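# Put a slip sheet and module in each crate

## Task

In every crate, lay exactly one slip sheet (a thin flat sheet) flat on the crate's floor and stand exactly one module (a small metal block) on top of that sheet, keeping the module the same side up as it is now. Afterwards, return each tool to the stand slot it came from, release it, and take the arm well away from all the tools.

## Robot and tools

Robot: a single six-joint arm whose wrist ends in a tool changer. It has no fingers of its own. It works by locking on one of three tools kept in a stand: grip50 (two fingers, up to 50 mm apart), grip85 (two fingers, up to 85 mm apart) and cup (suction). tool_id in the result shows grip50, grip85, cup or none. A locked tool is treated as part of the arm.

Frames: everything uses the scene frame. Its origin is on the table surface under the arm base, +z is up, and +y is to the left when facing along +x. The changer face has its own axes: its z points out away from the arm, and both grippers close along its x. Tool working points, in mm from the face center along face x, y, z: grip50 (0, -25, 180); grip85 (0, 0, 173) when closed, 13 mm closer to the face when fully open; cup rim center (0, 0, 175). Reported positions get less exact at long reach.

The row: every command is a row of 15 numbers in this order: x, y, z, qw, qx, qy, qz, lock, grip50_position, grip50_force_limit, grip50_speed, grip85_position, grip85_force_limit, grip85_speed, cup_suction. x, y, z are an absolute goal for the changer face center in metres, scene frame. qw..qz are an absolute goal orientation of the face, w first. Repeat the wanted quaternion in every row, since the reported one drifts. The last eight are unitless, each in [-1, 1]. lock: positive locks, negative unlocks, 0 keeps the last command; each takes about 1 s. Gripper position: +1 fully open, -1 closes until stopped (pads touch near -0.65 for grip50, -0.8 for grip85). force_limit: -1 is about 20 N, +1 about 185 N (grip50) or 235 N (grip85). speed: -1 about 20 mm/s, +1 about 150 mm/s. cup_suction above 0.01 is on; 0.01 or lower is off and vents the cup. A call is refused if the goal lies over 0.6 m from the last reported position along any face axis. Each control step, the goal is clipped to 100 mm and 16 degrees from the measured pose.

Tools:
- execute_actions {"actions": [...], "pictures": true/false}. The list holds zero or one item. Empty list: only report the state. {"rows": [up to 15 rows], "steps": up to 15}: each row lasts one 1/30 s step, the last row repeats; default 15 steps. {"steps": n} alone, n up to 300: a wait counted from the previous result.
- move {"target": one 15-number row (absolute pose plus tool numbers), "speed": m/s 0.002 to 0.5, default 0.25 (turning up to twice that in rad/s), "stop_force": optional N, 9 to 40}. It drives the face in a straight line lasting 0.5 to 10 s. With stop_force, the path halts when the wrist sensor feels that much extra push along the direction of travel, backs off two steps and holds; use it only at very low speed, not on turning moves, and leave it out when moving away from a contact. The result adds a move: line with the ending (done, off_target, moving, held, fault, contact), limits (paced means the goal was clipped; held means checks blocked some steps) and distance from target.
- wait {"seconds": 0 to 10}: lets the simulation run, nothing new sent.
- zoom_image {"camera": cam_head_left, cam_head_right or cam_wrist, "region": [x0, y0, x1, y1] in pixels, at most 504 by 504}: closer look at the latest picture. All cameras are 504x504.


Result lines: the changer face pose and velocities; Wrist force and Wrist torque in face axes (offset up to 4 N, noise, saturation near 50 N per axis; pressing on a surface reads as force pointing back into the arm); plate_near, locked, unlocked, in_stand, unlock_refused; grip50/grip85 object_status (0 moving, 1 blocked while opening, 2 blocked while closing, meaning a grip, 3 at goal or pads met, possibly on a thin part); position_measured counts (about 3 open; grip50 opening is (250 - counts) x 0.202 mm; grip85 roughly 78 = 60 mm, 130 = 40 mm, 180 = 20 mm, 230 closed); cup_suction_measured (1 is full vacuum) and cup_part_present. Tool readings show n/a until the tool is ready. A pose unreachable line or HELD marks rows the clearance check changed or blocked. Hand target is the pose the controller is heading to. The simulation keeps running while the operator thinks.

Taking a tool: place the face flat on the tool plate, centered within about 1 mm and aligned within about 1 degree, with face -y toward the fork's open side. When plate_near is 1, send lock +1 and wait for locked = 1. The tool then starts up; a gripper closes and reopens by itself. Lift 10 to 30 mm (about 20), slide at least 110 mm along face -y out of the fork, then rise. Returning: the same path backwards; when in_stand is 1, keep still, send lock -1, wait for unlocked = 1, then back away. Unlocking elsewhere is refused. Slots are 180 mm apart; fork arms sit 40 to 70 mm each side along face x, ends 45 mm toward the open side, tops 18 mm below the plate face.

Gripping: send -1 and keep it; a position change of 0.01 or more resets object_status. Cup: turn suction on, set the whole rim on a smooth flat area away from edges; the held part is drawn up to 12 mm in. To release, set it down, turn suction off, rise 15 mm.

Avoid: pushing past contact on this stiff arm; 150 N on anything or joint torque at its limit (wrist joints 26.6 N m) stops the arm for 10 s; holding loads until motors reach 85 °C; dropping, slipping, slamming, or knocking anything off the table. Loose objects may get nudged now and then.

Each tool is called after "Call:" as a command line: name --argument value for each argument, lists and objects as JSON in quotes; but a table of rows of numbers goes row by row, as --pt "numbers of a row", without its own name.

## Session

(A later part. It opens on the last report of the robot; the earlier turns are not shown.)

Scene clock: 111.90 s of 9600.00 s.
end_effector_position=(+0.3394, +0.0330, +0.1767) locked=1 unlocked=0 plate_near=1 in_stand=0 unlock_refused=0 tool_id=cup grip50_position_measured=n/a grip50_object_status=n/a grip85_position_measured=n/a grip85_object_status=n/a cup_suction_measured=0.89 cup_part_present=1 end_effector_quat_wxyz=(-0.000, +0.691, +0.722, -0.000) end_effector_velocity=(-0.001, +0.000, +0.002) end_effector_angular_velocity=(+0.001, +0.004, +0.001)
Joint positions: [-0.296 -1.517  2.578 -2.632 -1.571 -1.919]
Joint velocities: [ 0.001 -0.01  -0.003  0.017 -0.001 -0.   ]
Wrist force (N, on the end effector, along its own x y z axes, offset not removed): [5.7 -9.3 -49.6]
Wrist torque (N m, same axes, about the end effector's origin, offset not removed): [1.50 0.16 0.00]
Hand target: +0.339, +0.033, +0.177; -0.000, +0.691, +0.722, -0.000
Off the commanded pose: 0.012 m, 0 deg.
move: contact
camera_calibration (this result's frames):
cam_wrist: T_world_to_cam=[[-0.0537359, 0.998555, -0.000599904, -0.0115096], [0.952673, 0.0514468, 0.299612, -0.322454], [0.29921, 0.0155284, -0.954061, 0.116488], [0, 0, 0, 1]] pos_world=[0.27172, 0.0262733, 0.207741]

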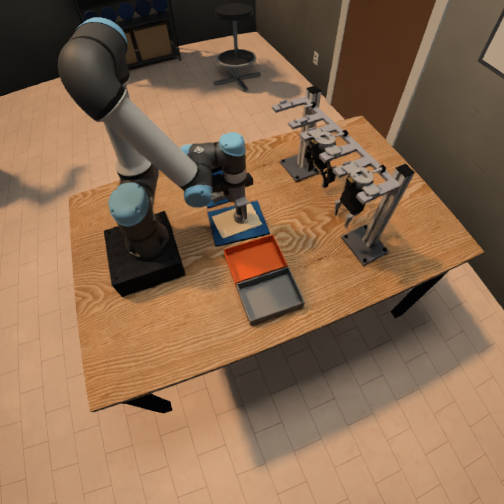

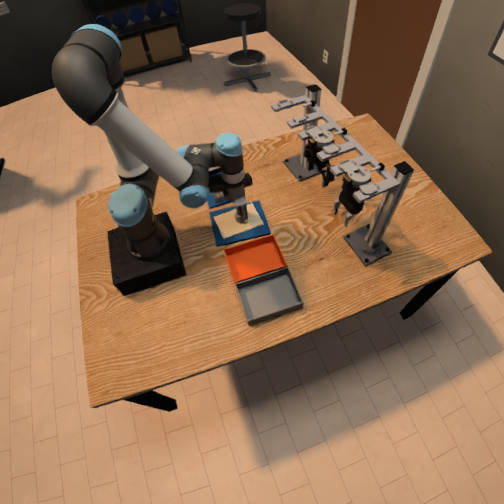

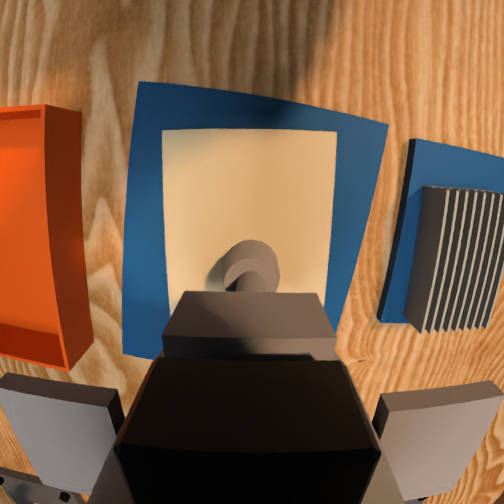

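Call:
move --target '[0.3394,0.033,0.27,0,0.6915,0.7224,0,0,1,0,0,1,0,0,1]' --speed 0.12

Call:
move --target '[0.330,-0.311,0.25,0,0.7218,0.6921,0,0,1,0,0,1,0,0,1]' --speed 0.2

Scene clock: 119.17 s of 9600.00 s.
end_effector_position=(+0.3393, +0.0331, +0.2698) locked=1 unlocked=0 plate_near=1 in_stand=0 unlock_refused=0 tool_id=cup grip50_position_measured=n/a grip50_object_status=n/a grip85_position_measured=n/a grip85_object_status=n/a cup_suction_measured=0.89 cup_part_present=1 end_effector_quat_wxyz=(+0.000, +0.691, +0.722, +0.000) end_effector_velocity=(-0.000, -0.000, +0.003) end_effector_angular_velocity=(+0.001, +0.000, -0.001)
Joint positions: [-0.295 -1.802  2.456 -2.225 -1.571 -1.919]
Joint velocities: [-0.002 -0.007 -0.005  0.012  0.    -0.001]
Wrist force (N, on the end effector, along its own x y z axes, offset not removed): [2.0 0.5 0.9]
Wrist torque (N m, same axes, about the end effector's origin, offset not removed): [-0.10 -0.20 -0.13]
Hand target: +0.339, +0.033, +0.270; +0.000, +0.691, +0.722, +0.000
Off the commanded pose: 0.000 m, 0 deg.
move: done
camera_calibration (this result's frames):
cam_wrist: T_world_to_cam=[[-0.0537133, 0.998556, -0.00097934, -0.0114627], [0.952492, 0.0515299, 0.300174, -0.350334], [0.299791, 0.0151905, -0.953884, 0.205175], [0, 0, 0, 1]] pos_world=[0.271565, 0.0263821, 0.300864]

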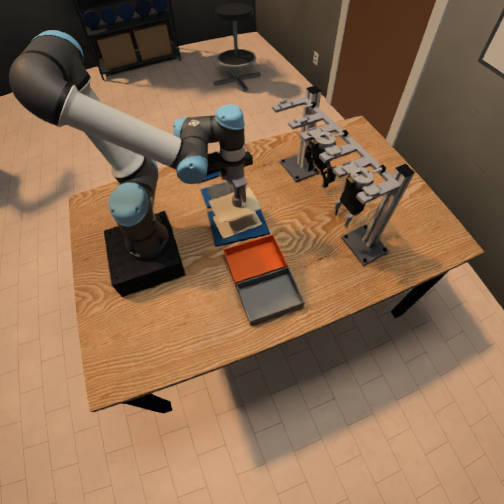

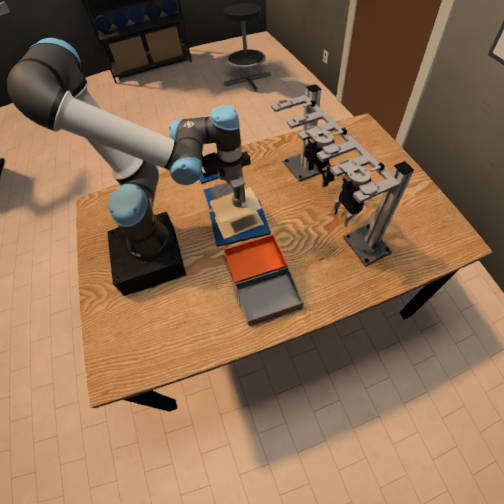

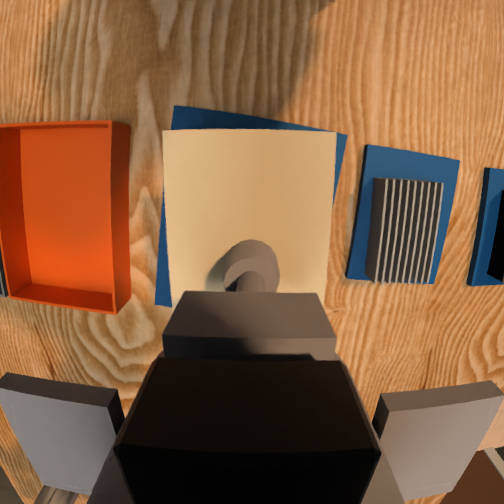

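Scene clock: 121.57 s of 9600.00 s.
end_effector_position=(+0.3299, -0.3111, +0.2500) locked=1 unlocked=0 plate_near=1 in_stand=0 unlock_refused=0 tool_id=cup grip50_position_measured=n/a grip50_object_status=n/a grip85_position_measured=n/a grip85_object_status=n/a cup_suction_measured=0.89 cup_part_present=1 end_effector_quat_wxyz=(+0.001, +0.722, +0.692, -0.000) end_effector_velocity=(+0.000, -0.002, -0.001) end_effector_angular_velocity=(+0.002, +0.001, -0.001)
Joint positions: [-1.045 -1.462  2.211 -2.322 -1.571 -2.584]
Joint velocities: [-0.002  0.006 -0.004  0.001  0.001 -0.001]
Wrist force (N, on the end effector, along its own x y z axes, offset not removed): [0.9 0.9 -1.2]
Wrist torque (N m, same axes, about the end effector's origin, offset not removed): [-0.09 -0.15 -0.10]
Hand target: +0.330, -0.311, +0.250; +0.001, +0.722, +0.692, -0.000
Off the commanded pose: 0.000 m, 0 deg.
move: done
camera_calibration (this result's frames):
cam_wrist: T_world_to_cam=[[0.031946, 0.999488, -0.00198905, 0.30397], [0.953267, -0.0298704, 0.30065, -0.343415], [0.300436, -0.0115007, -0.953733, 0.185782], [0, 0, 0, 1]] pos_world=[0.261839, -0.311936, 0.281039]

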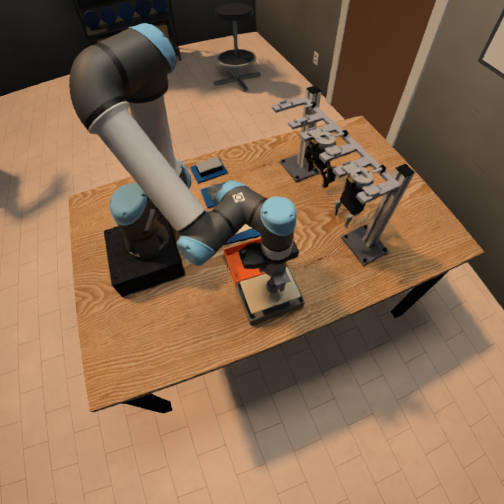

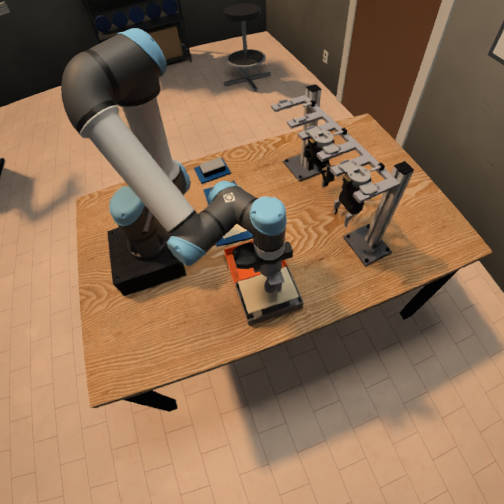

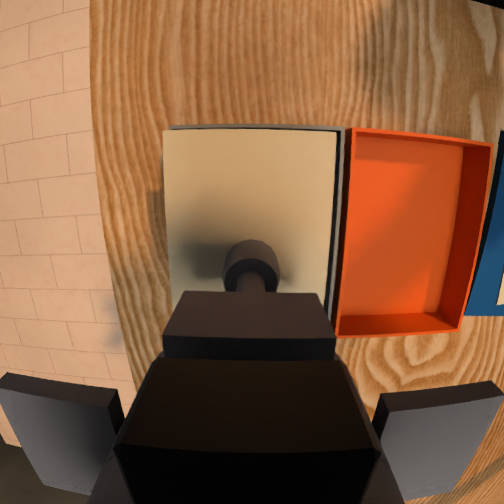

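Call:
move --target '[0.330,-0.306,0.215,0,0.7218,0.6921,0,0,1,0,0,1,0,0,1]' --speed 0.06

Scene clock: 125.77 s of 9600.00 s.
end_effector_position=(+0.3300, -0.3061, +0.2153) locked=1 unlocked=0 plate_near=1 in_stand=0 unlock_refused=0 tool_id=cup grip50_position_measured=n/a grip50_object_status=n/a grip85_position_measured=n/a grip85_object_status=n/a cup_suction_measured=0.89 cup_part_present=1 end_effector_quat_wxyz=(-0.000, +0.722, +0.692, +0.000) end_effector_velocity=(+0.000, +0.000, -0.003) end_effector_angular_velocity=(+0.000, -0.000, -0.001)
Joint positions: [-1.039 -1.394  2.256 -2.433 -1.57  -2.577]
Joint velocities: [ 0.     0.006  0.003 -0.009  0.     0.001]
Wrist force (N, on the end effector, along its own x y z axes, offset not removed): [1.8 -0.1 -0.5]
Wrist torque (N m, same axes, about the end effector's origin, offset not removed): [-0.23 -0.19 -0.02]
Hand target: +0.330, -0.306, +0.215; -0.000, +0.722, +0.692, +0.000
Off the commanded pose: 0.000 m, 0 deg.
move: done
camera_calibration (this result's frames):
cam_wrist: T_world_to_cam=[[0.0319985, 0.999488, -0.000828029, 0.298626], [0.953464, -0.0302766, 0.299983, -0.333012], [0.299805, -0.0103885, -0.953944, 0.153256], [0, 0, 0, 1]] pos_world=[0.262013, -0.306964, 0.246343]

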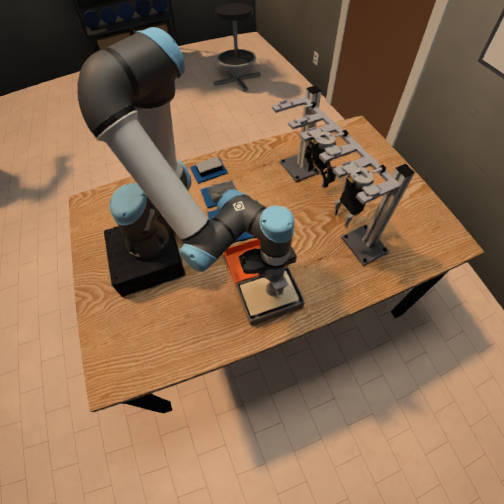

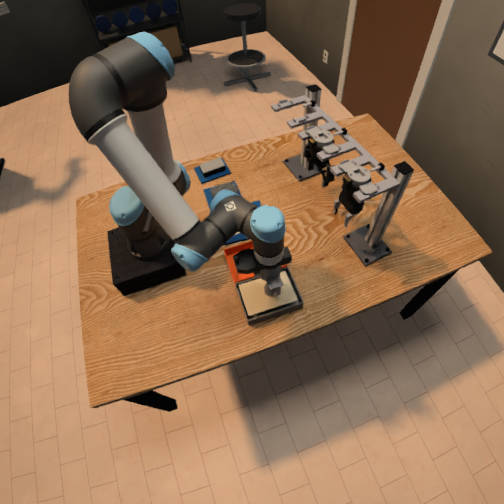

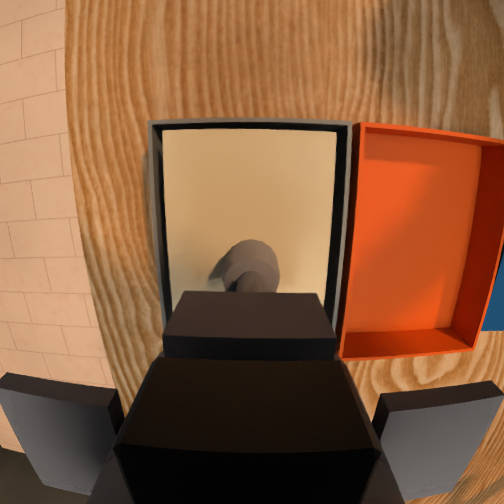

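Call:
move --target '[0.333,-0.306,0.195,0,0.7218,0.6921,0,0,1,0,0,1,0,0,1]' --speed 0.03

Call:
move --target '[0.333,-0.306,0.16,0,0.7218,0.6921,0,0,1,0,0,1,0,0,1]' --speed 0.006 --stop_force 9

Scene clock: 131.13 s of 9600.00 s.
end_effector_position=(+0.3330, -0.3060, +0.1953) locked=1 unlocked=0 plate_near=1 in_stand=0 unlock_refused=0 tool_id=cup grip50_position_measured=n/a grip50_object_status=n/a grip85_position_measured=n/a grip85_object_status=n/a cup_suction_measured=0.89 cup_part_present=1 end_effector_quat_wxyz=(-0.000, +0.722, +0.692, +0.000) end_effector_velocity=(+0.001, +0.001, -0.003) end_effector_angular_velocity=(-0.001, +0.001, +0.002)
Joint positions: [-1.033 -1.342  2.267 -2.496 -1.571 -2.571]
Joint velocities: [ 0.003  0.007  0.001 -0.009 -0.002  0.001]
Wrist force (N, on the end effector, along its own x y z axes, offset not removed): [1.6 -0.2 -0.5]
Wrist torque (N m, same axes, about the end effector's origin, offset not removed): [-0.12 -0.18 0.03]
Hand target: +0.333, -0.306, +0.195; -0.000, +0.722, +0.692, +0.000
Off the commanded pose: 0.000 m, 0 deg.
move: done
camera_calibration (this result's frames):
cam_wrist: T_world_to_cam=[[0.0319958, 0.999488, -0.000854917, 0.298457], [0.953465, -0.0302659, 0.29998, -0.329809], [0.2998, -0.0104132, -0.953945, 0.133267], [0, 0, 0, 1]] pos_world=[0.264958, -0.306898, 0.22632]

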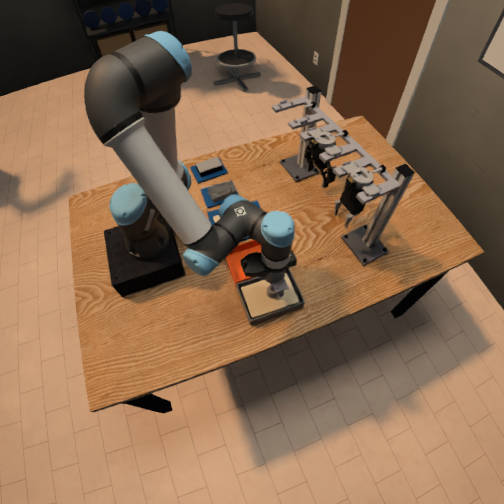

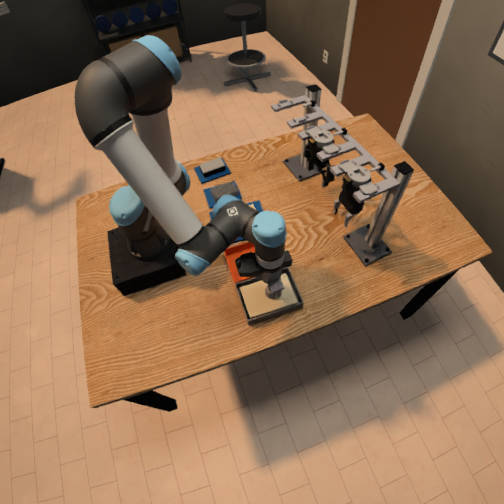

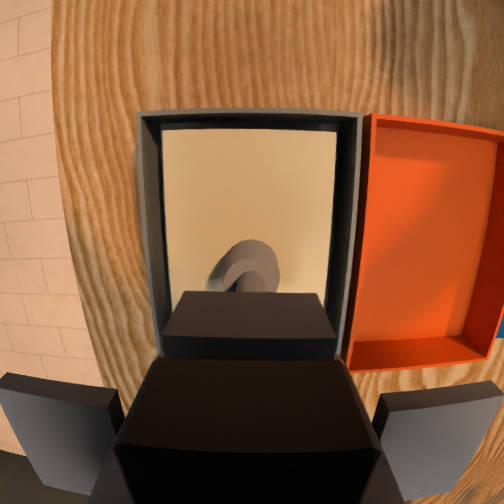

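Scene clock: 136.03 s of 9600.00 s.
end_effector_position=(+0.3330, -0.3060, +0.1682) locked=1 unlocked=0 plate_near=1 in_stand=0 unlock_refused=0 tool_id=cup grip50_position_measured=n/a grip50_object_status=n/a grip85_position_measured=n/a grip85_object_status=n/a cup_suction_measured=0.89 cup_part_present=1 end_effector_quat_wxyz=(+0.000, +0.722, +0.692, -0.000) end_effector_velocity=(-0.000, +0.001, +0.001) end_effector_angular_velocity=(+0.002, +0.001, -0.001)
Joint positions: [-1.033 -1.273  2.286 -2.584 -1.571 -2.571]
Joint velocities: [-0.    -0.004  0.     0.006  0.     0.   ]
Wrist force (N, on the end effector, along its own x y z axes, offset not removed): [1.6 1.2 -21.8]
Wrist torque (N m, same axes, about the end effector's origin, offset not removed): [-0.04 -0.37 -0.09]
Hand target: +0.333, -0.306, +0.168; -0.000, +0.722, +0.692, +0.000
Off the commanded pose: 0.008 m, 0 deg.
move: contact
camera_calibration (this result's frames):
cam_wrist: T_world_to_cam=[[0.0319878, 0.999488, -0.000933997, 0.298462], [0.953452, -0.030234, 0.300027, -0.32172], [0.299845, -0.0104877, -0.95393, 0.107359], [0, 0, 0, 1]] pos_world=[0.265006, -0.30691, 0.199216]

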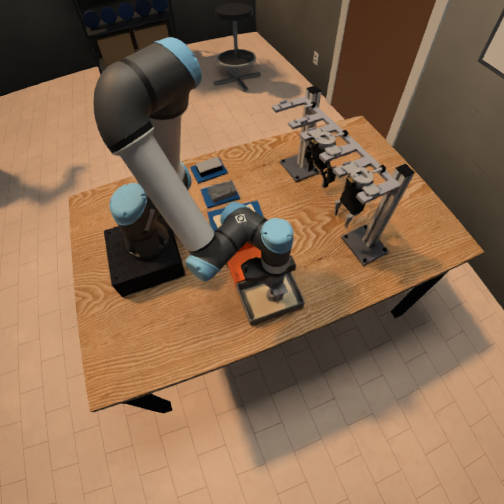

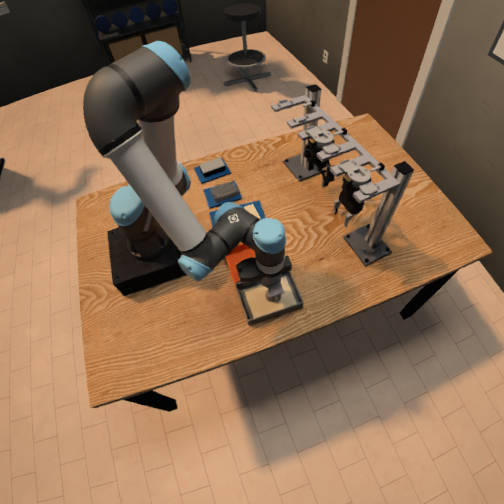

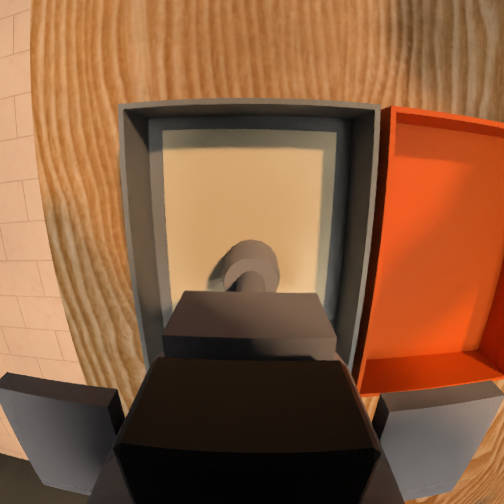

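Call:
move --target '[0.333,-0.306,0.170,0,0.7218,0.6921,0,0,1,0,0,1,0,0,-1]' --speed 0.004

Call:
move --target '[0.333,-0.306,0.25,0,0.7218,0.6921,0,0,1,0,0,1,0,0,-1]' --speed 0.1

Call:
move --target '[0.3394,0.033,0.25,0,0.6915,0.7224,0,0,1,0,0,1,0,0,-1]'

Call:
move --target '[0.3394,0.033,0.195,0,0.6915,0.7224,0,0,1,0,0,1,0,0,-1]' --speed 0.1

Call:
move --target '[0.3394,0.033,0.179,0,0.6915,0.7224,0,0,1,0,0,1,0,0,1]' --speed 0.015

Scene clock: 143.33 s of 9600.00 s.
end_effector_position=(+0.3330, -0.3060, +0.1699) locked=1 unlocked=0 plate_near=1 in_stand=0 unlock_refused=0 tool_id=cup grip50_position_measured=n/a grip50_object_status=n/a grip85_position_measured=n/a grip85_object_status=n/a cup_suction_measured=0.01 cup_part_present=0 end_effector_quat_wxyz=(-0.000, +0.722, +0.692, +0.000) end_effector_velocity=(-0.000, -0.000, +0.001) end_effector_angular_velocity=(-0.001, +0.001, -0.001)
Joint positions: [-1.033 -1.277  2.285 -2.578 -1.571 -2.571]
Joint velocities: [-0.001 -0.002 -0.     0.002 -0.001 -0.   ]
Wrist force (N, on the end effector, along its own x y z axes, offset not removed): [1.1 0.0 -18.6]
Wrist torque (N m, same axes, about the end effector's origin, offset not removed): [-0.14 -0.14 0.02]
Hand target: +0.333, -0.306, +0.170; +0.000, +0.722, +0.692, -0.000
Off the commanded pose: 0.000 m, 0 deg.
move: done
camera_calibration (this result's frames):
cam_wrist: T_world_to_cam=[[0.031995, 0.999488, -0.000884944, 0.298427], [0.95346, -0.030256, 0.299998, -0.322222], [0.299817, -0.0104422, -0.95394, 0.109031], [0, 0, 0, 1]] pos_world=[0.264989, -0.306885, 0.200938]

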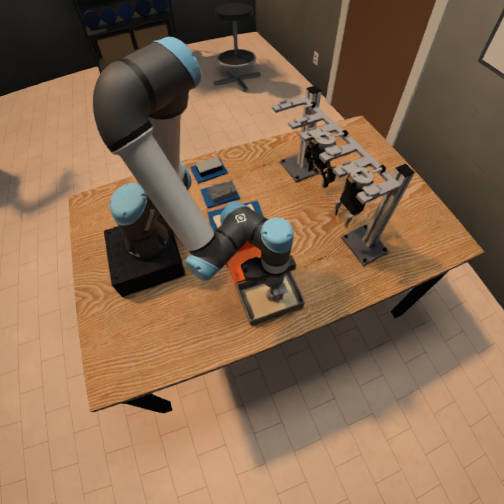

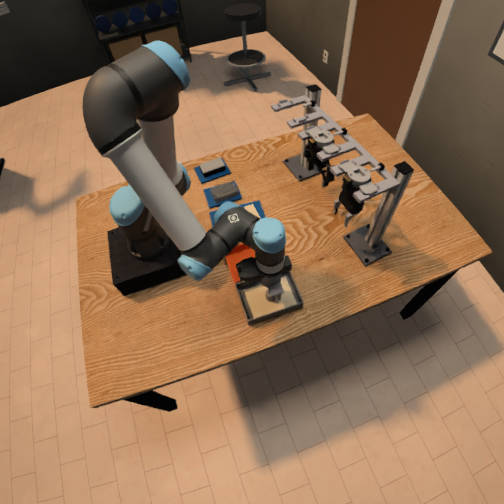

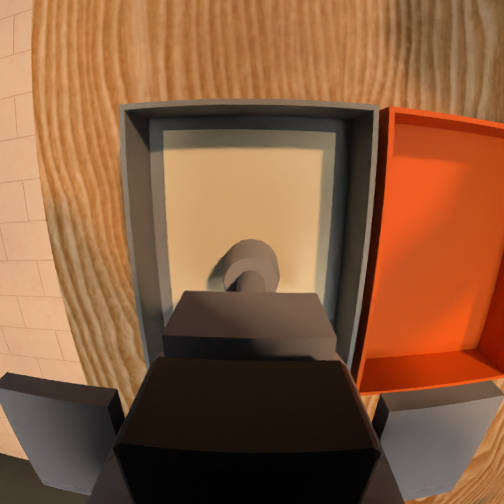

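Scene clock: 144.67 s of 9600.00 s.
end_effector_position=(+0.3330, -0.3058, +0.2498) locked=1 unlocked=0 plate_near=1 in_stand=0 unlock_refused=0 tool_id=cup grip50_position_measured=n/a grip50_object_status=n/a grip85_position_measured=n/a grip85_object_status=n/a cup_suction_measured=0.01 cup_part_present=0 end_effector_quat_wxyz=(+0.000, +0.722, +0.692, -0.000) end_effector_velocity=(-0.000, +0.000, +0.003) end_effector_angular_velocity=(+0.001, +0.000, +0.001)
Joint positions: [-1.033 -1.464  2.214 -2.322 -1.571 -2.571]
Joint velocities: [-0.    -0.006 -0.003  0.01   0.    -0.001]
Wrist force (N, on the end effector, along its own x y z axes, offset not removed): [3.9 -0.1 -2.7]
Wrist torque (N m, same axes, about the end effector's origin, offset not removed): [-0.12 -0.27 -0.09]
Hand target: +0.333, -0.306, +0.250; +0.000, +0.722, +0.692, -0.000
Off the commanded pose: 0.000 m, 0 deg.
move: done
camera_calibration (this result's frames):
cam_wrist: T_world_to_cam=[[0.0318925, 0.999491, -0.000969062, 0.298393], [0.953448, -0.0301324, 0.300048, -0.346149], [0.299866, -0.0104932, -0.953924, 0.185191], [0, 0, 0, 1]] pos_world=[0.264986, -0.306728, 0.280809]

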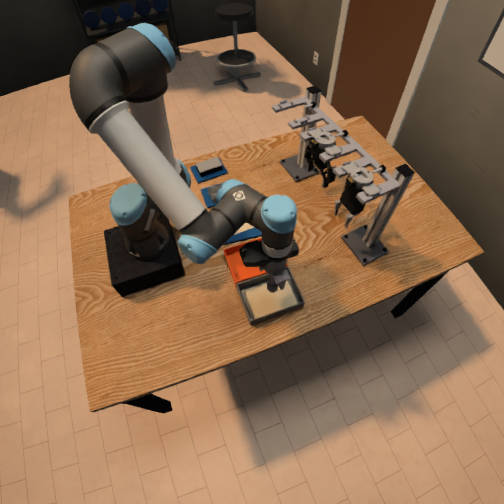

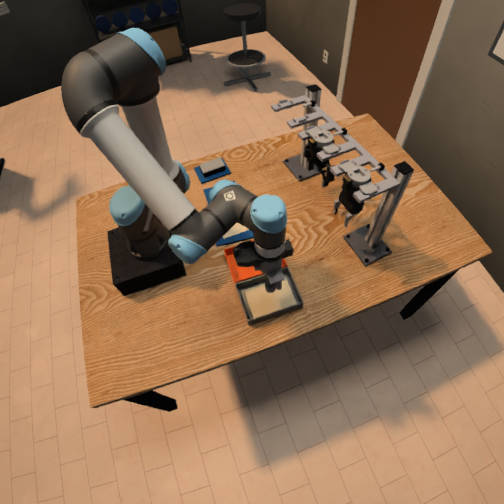

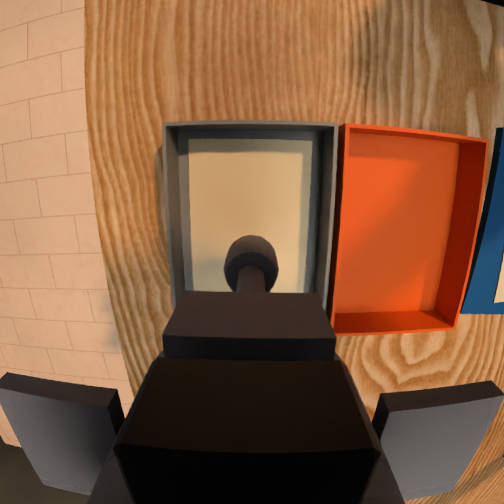

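Scene clock: 146.73 s of 9600.00 s.
end_effector_position=(+0.3394, +0.0331, +0.2499) locked=1 unlocked=0 plate_near=1 in_stand=0 unlock_refused=0 tool_id=cup grip50_position_measured=n/a grip50_object_status=n/a grip85_position_measured=n/a grip85_object_status=n/a cup_suction_measured=0.01 cup_part_present=0 end_effector_quat_wxyz=(-0.001, +0.691, +0.722, +0.000) end_effector_velocity=(+0.000, +0.003, -0.000) end_effector_angular_velocity=(-0.001, +0.002, +0.000)
Joint positions: [-0.296 -1.753  2.487 -2.304 -1.57  -1.92 ]
Joint velocities: [ 0.009  0.003 -0.002  0.    -0.001  0.009]
Wrist force (N, on the end effector, along its own x y z axes, offset not removed): [1.3 -0.8 0.1]
Wrist torque (N m, same axes, about the end effector's origin, offset not removed): [-0.22 -0.15 -0.10]
Hand target: +0.340, +0.033, +0.250; -0.001, +0.691, +0.722, +0.000
Off the commanded pose: 0.000 m, 0 deg.
move: done
camera_calibration (this result's frames):
cam_wrist: T_world_to_cam=[[-0.053735, 0.998555, 0.00038983, -0.0117886], [0.952748, 0.0511531, 0.299423, -0.344429], [0.298971, 0.0164609, -0.95412, 0.186436], [0, 0, 0, 1]] pos_world=[0.271782, 0.0263213, 0.281017]

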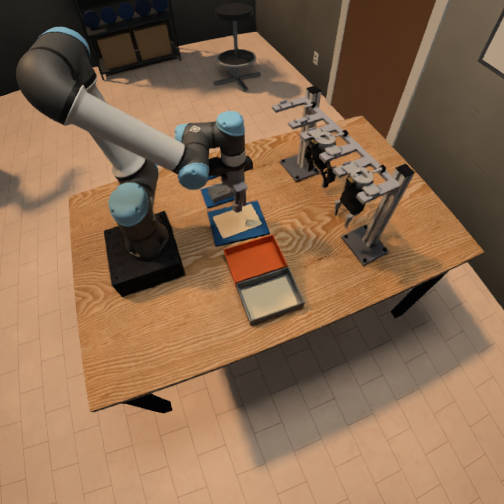

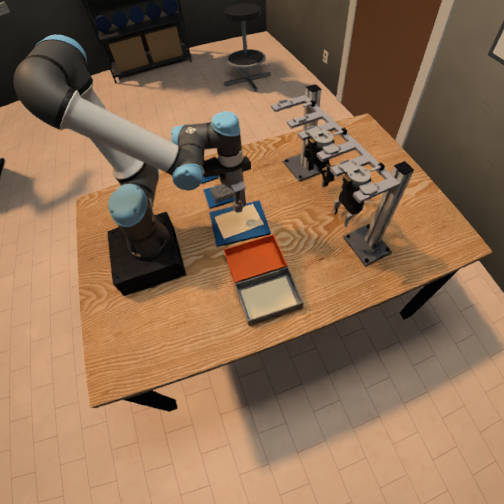

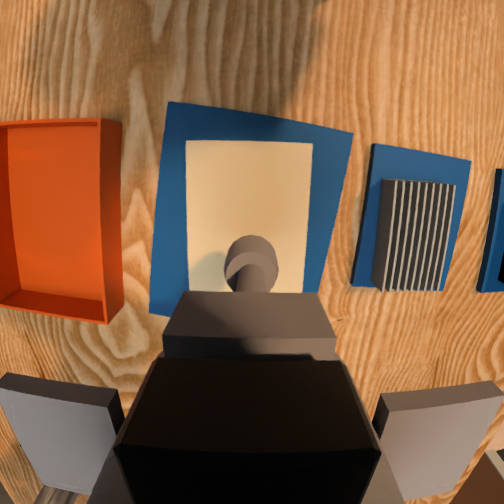

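Scene clock: 147.83 s of 9600.00 s.
end_effector_position=(+0.3394, +0.0330, +0.1952) locked=1 unlocked=0 plate_near=1 in_stand=0 unlock_refused=0 tool_id=cup grip50_position_measured=n/a grip50_object_status=n/a grip85_position_measured=n/a grip85_object_status=n/a cup_suction_measured=0.01 cup_part_present=0 end_effector_quat_wxyz=(-0.000, +0.692, +0.722, -0.000) end_effector_velocity=(+0.001, -0.000, -0.002) end_effector_angular_velocity=(-0.000, -0.001, -0.000)
Joint positions: [-0.296 -1.585  2.56  -2.545 -1.571 -1.919]
Joint velocities: [ 0.     0.009  0.002 -0.012  0.     0.001]
Wrist force (N, on the end effector, along its own x y z axes, offset not removed): [2.6 0.5 -2.3]
Wrist torque (N m, same axes, about the end effector's origin, offset not removed): [-0.01 -0.23 -0.03]
Hand target: +0.340, +0.033, +0.195; -0.000, +0.691, +0.722, -0.000
Off the commanded pose: 0.000 m, 0 deg.
move: done
camera_calibration (this result's frames):
cam_wrist: T_world_to_cam=[[-0.0536324, 0.99856, -0.000808625, -0.0114599], [0.9526, 0.0514067, 0.299849, -0.328075], [0.299459, 0.0153113, -0.953986, 0.134051], [0, 0, 0, 1]] pos_world=[0.271767, 0.0262562, 0.226246]

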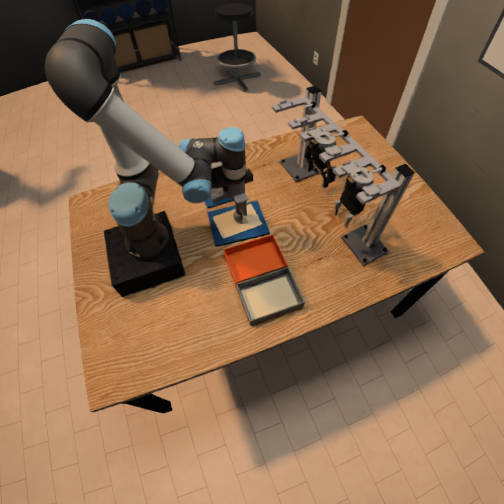

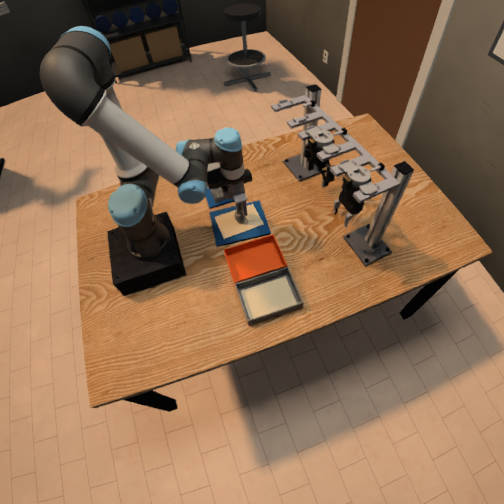

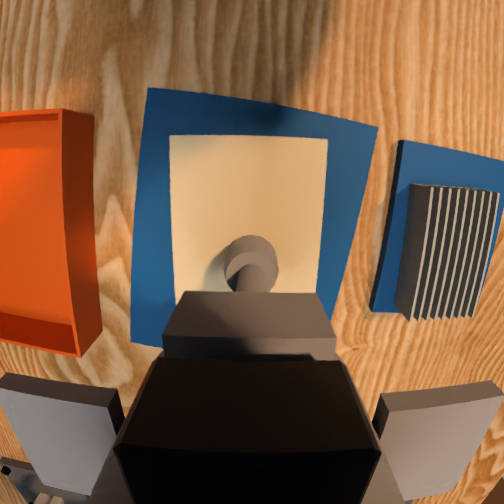

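Scene clock: 149.17 s of 9600.00 s.
end_effector_position=(+0.3394, +0.0330, +0.1793) locked=1 unlocked=0 plate_near=1 in_stand=0 unlock_refused=0 tool_id=cup grip50_position_measured=n/a grip50_object_status=n/a grip85_position_measured=n/a grip85_object_status=n/a cup_suction_measured=0.89 cup_part_present=1 end_effector_quat_wxyz=(-0.000, +0.691, +0.722, -0.000) end_effector_velocity=(+0.000, +0.000, -0.003) end_effector_angular_velocity=(+0.001, -0.000, +0.000)
Joint positions: [-0.295 -1.527  2.576 -2.62  -1.571 -1.919]
Joint velocities: [ 0.001  0.012  0.002 -0.014  0.001  0.   ]
Wrist force (N, on the end effector, along its own x y z axes, offset not removed): [1.6 0.5 -0.8]
Wrist torque (N m, same axes, about the end effector's origin, offset not removed): [-0.17 -0.15 0.02]
Hand target: +0.339, +0.033, +0.179; -0.000, +0.691, +0.722, -0.000
Off the commanded pose: 0.000 m, 0 deg.
move: done
camera_calibration (this result's frames):
cam_wrist: T_world_to_cam=[[-0.0536789, 0.998558, -0.000865952, -0.0114854], [0.952566, 0.0514666, 0.299949, -0.3233], [0.299561, 0.015276, -0.953955, 0.118878], [0, 0, 0, 1]] pos_world=[0.271737, 0.0262921, 0.210368]

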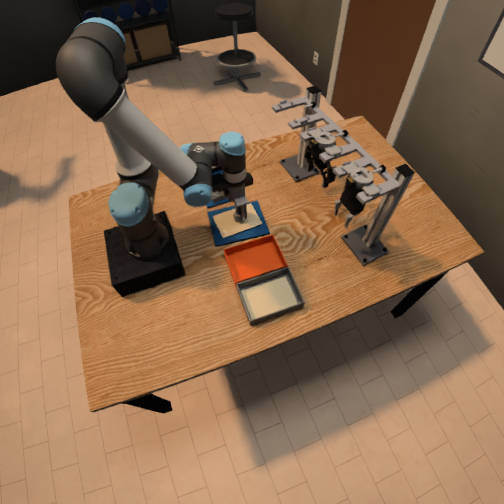

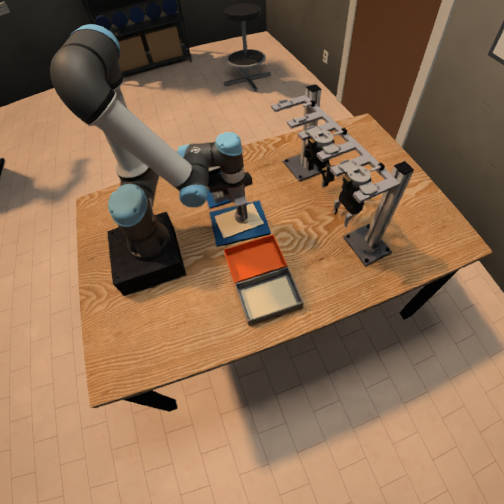

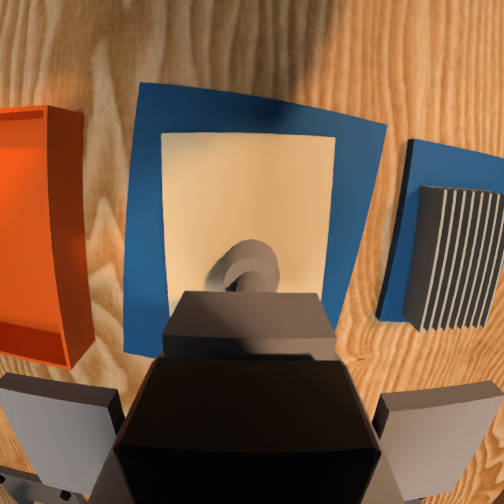

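Call:
move --target '[0.3394,0.033,0.25,0,0.6915,0.7224,0,0,1,0,0,1,0,0,1]' --speed 0.12

Call:
move --target '[0.337,-0.165,0.24,0,0.7218,0.6921,0,0,1,0,0,1,0,0,1]' --speed 0.2

Call:
move --target '[0.337,-0.165,0.215,0,0.7218,0.6921,0,0,1,0,0,1,0,0,1]' --speed 0.06

Scene clock: 156.53 s of 9600.00 s.
end_effector_position=(+0.3393, +0.0331, +0.2498) locked=1 unlocked=0 plate_near=1 in_stand=0 unlock_refused=0 tool_id=cup grip50_position_measured=n/a grip50_object_status=n/a grip85_position_measured=n/a grip85_object_status=n/a cup_suction_measured=0.89 cup_part_present=1 end_effector_quat_wxyz=(+0.000, +0.691, +0.722, +0.000) end_effector_velocity=(+0.000, +0.000, +0.003) end_effector_angular_velocity=(+0.000, -0.000, +0.001)
Joint positions: [-0.295 -1.753  2.488 -2.306 -1.571 -1.919]
Joint velocities: [ 0.    -0.008 -0.005  0.012  0.001 -0.001]
Wrist force (N, on the end effector, along its own x y z axes, offset not removed): [0.9 -1.3 0.5]
Wrist torque (N m, same axes, about the end effector's origin, offset not removed): [-0.29 -0.18 -0.02]
Hand target: +0.339, +0.033, +0.250; +0.000, +0.691, +0.722, +0.000
Off the commanded pose: 0.000 m, 0 deg.
move: done
camera_calibration (this result's frames):
cam_wrist: T_world_to_cam=[[-0.0537158, 0.998556, -0.000981133, -0.0114645], [0.952491, 0.0515327, 0.300176, -0.344364], [0.299793, 0.0151897, -0.953883, 0.186056], [0, 0, 0, 1]] pos_world=[0.27161, 0.0263679, 0.280834]

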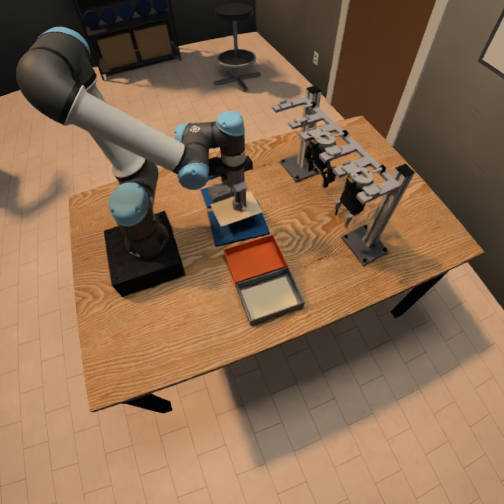

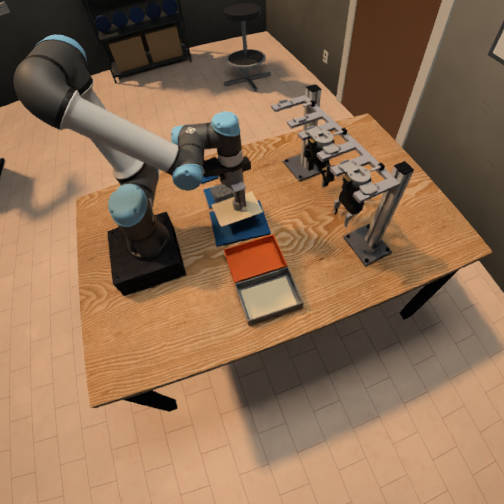

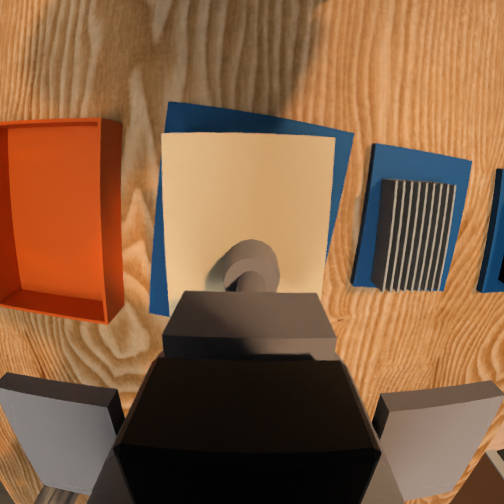

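Scene clock: 158.20 s of 9600.00 s.
end_effector_position=(+0.3369, -0.1650, +0.2400) locked=1 unlocked=0 plate_near=1 in_stand=0 unlock_refused=0 tool_id=cup grip50_position_measured=n/a grip50_object_status=n/a grip85_position_measured=n/a grip85_object_status=n/a cup_suction_measured=0.89 cup_part_present=1 end_effector_quat_wxyz=(+0.000, +0.722, +0.692, -0.000) end_effector_velocity=(+0.001, -0.003, -0.000) end_effector_angular_velocity=(-0.000, -0.001, -0.001)
Joint positions: [-0.809 -1.629  2.421 -2.363 -1.571 -2.348]
Joint velocities: [-0.005  0.005 -0.004 -0.002  0.001 -0.003]
Wrist force (N, on the end effector, along its own x y z axes, offset not removed): [0.8 -1.2 -0.8]
Wrist torque (N m, same axes, about the end effector's origin, offset not removed): [-0.16 -0.21 -0.02]
Hand target: +0.337, -0.165, +0.240; +0.000, +0.722, +0.692, -0.000
Off the commanded pose: 0.000 m, 0 deg.
move: done
camera_calibration (this result's frames):
cam_wrist: T_world_to_cam=[[0.0319233, 0.999489, -0.00160809, 0.157612], [0.953309, -0.0299648, 0.300507, -0.342766], [0.300305, -0.0111262, -0.953778, 0.175909], [0, 0, 0, 1]] pos_world=[0.268904, -0.165845, 0.271035]

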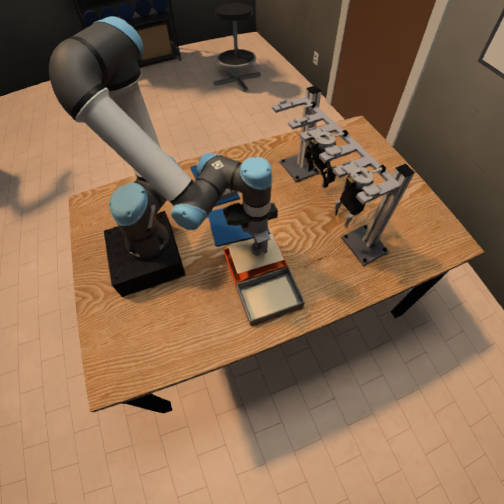

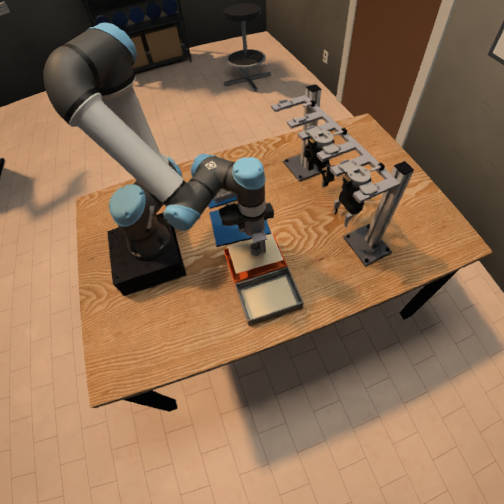

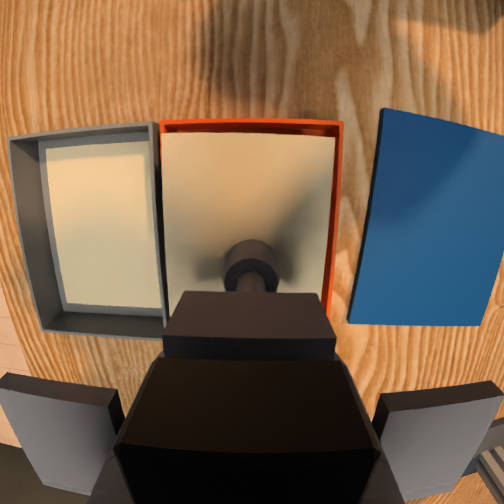

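Scene clock: 159.10 s of 9600.00 s.
end_effector_position=(+0.3370, -0.1651, +0.2153) locked=1 unlocked=0 plate_near=1 in_stand=0 unlock_refused=0 tool_id=cup grip50_position_measured=n/a grip50_object_status=n/a grip85_position_measured=n/a grip85_object_status=n/a cup_suction_measured=0.89 cup_part_present=1 end_effector_quat_wxyz=(-0.000, +0.722, +0.692, +0.000) end_effector_velocity=(+0.000, -0.000, -0.003) end_effector_angular_velocity=(-0.000, +0.001, -0.000)
Joint positions: [-0.81  -1.562  2.451 -2.459 -1.571 -2.348]
Joint velocities: [ 0.001  0.009  0.002 -0.011 -0.001  0.002]
Wrist force (N, on the end effector, along its own x y z axes, offset not removed): [1.7 -0.5 -0.3]
Wrist torque (N m, same axes, about the end effector's origin, offset not removed): [-0.15 -0.21 -0.07]
Hand target: +0.337, -0.165, +0.215; -0.000, +0.722, +0.692, -0.000
Off the commanded pose: 0.000 m, 0 deg.
move: done
camera_calibration (this result's frames):
cam_wrist: T_world_to_cam=[[0.032145, 0.999483, -0.000843071, 0.15742], [0.953467, -0.030412, 0.299959, -0.335394], [0.299779, -0.010446, -0.953952, 0.152614], [0, 0, 0, 1]] pos_world=[0.268976, -0.165945, 0.246323]

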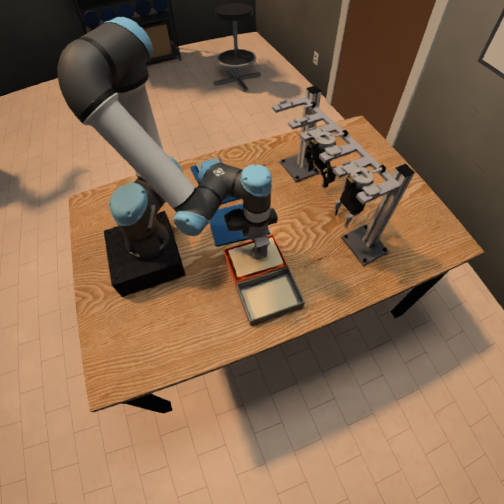

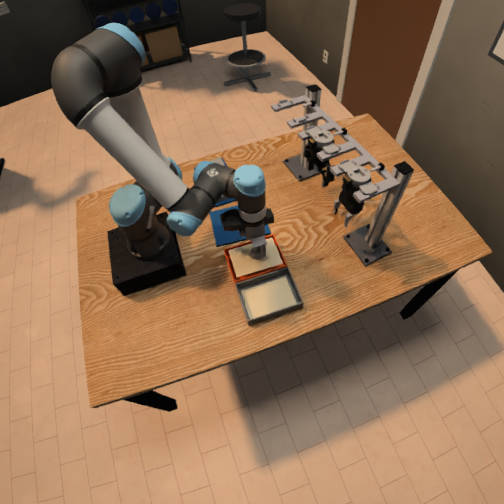

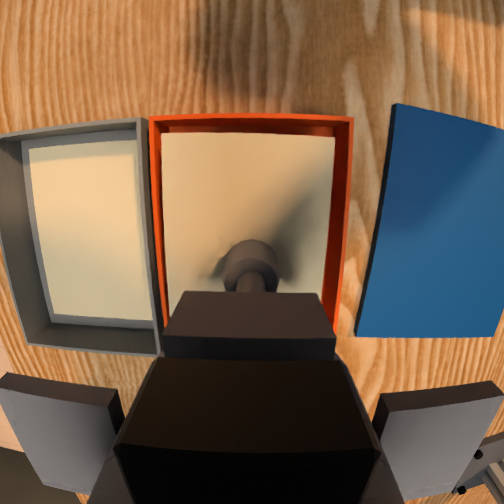

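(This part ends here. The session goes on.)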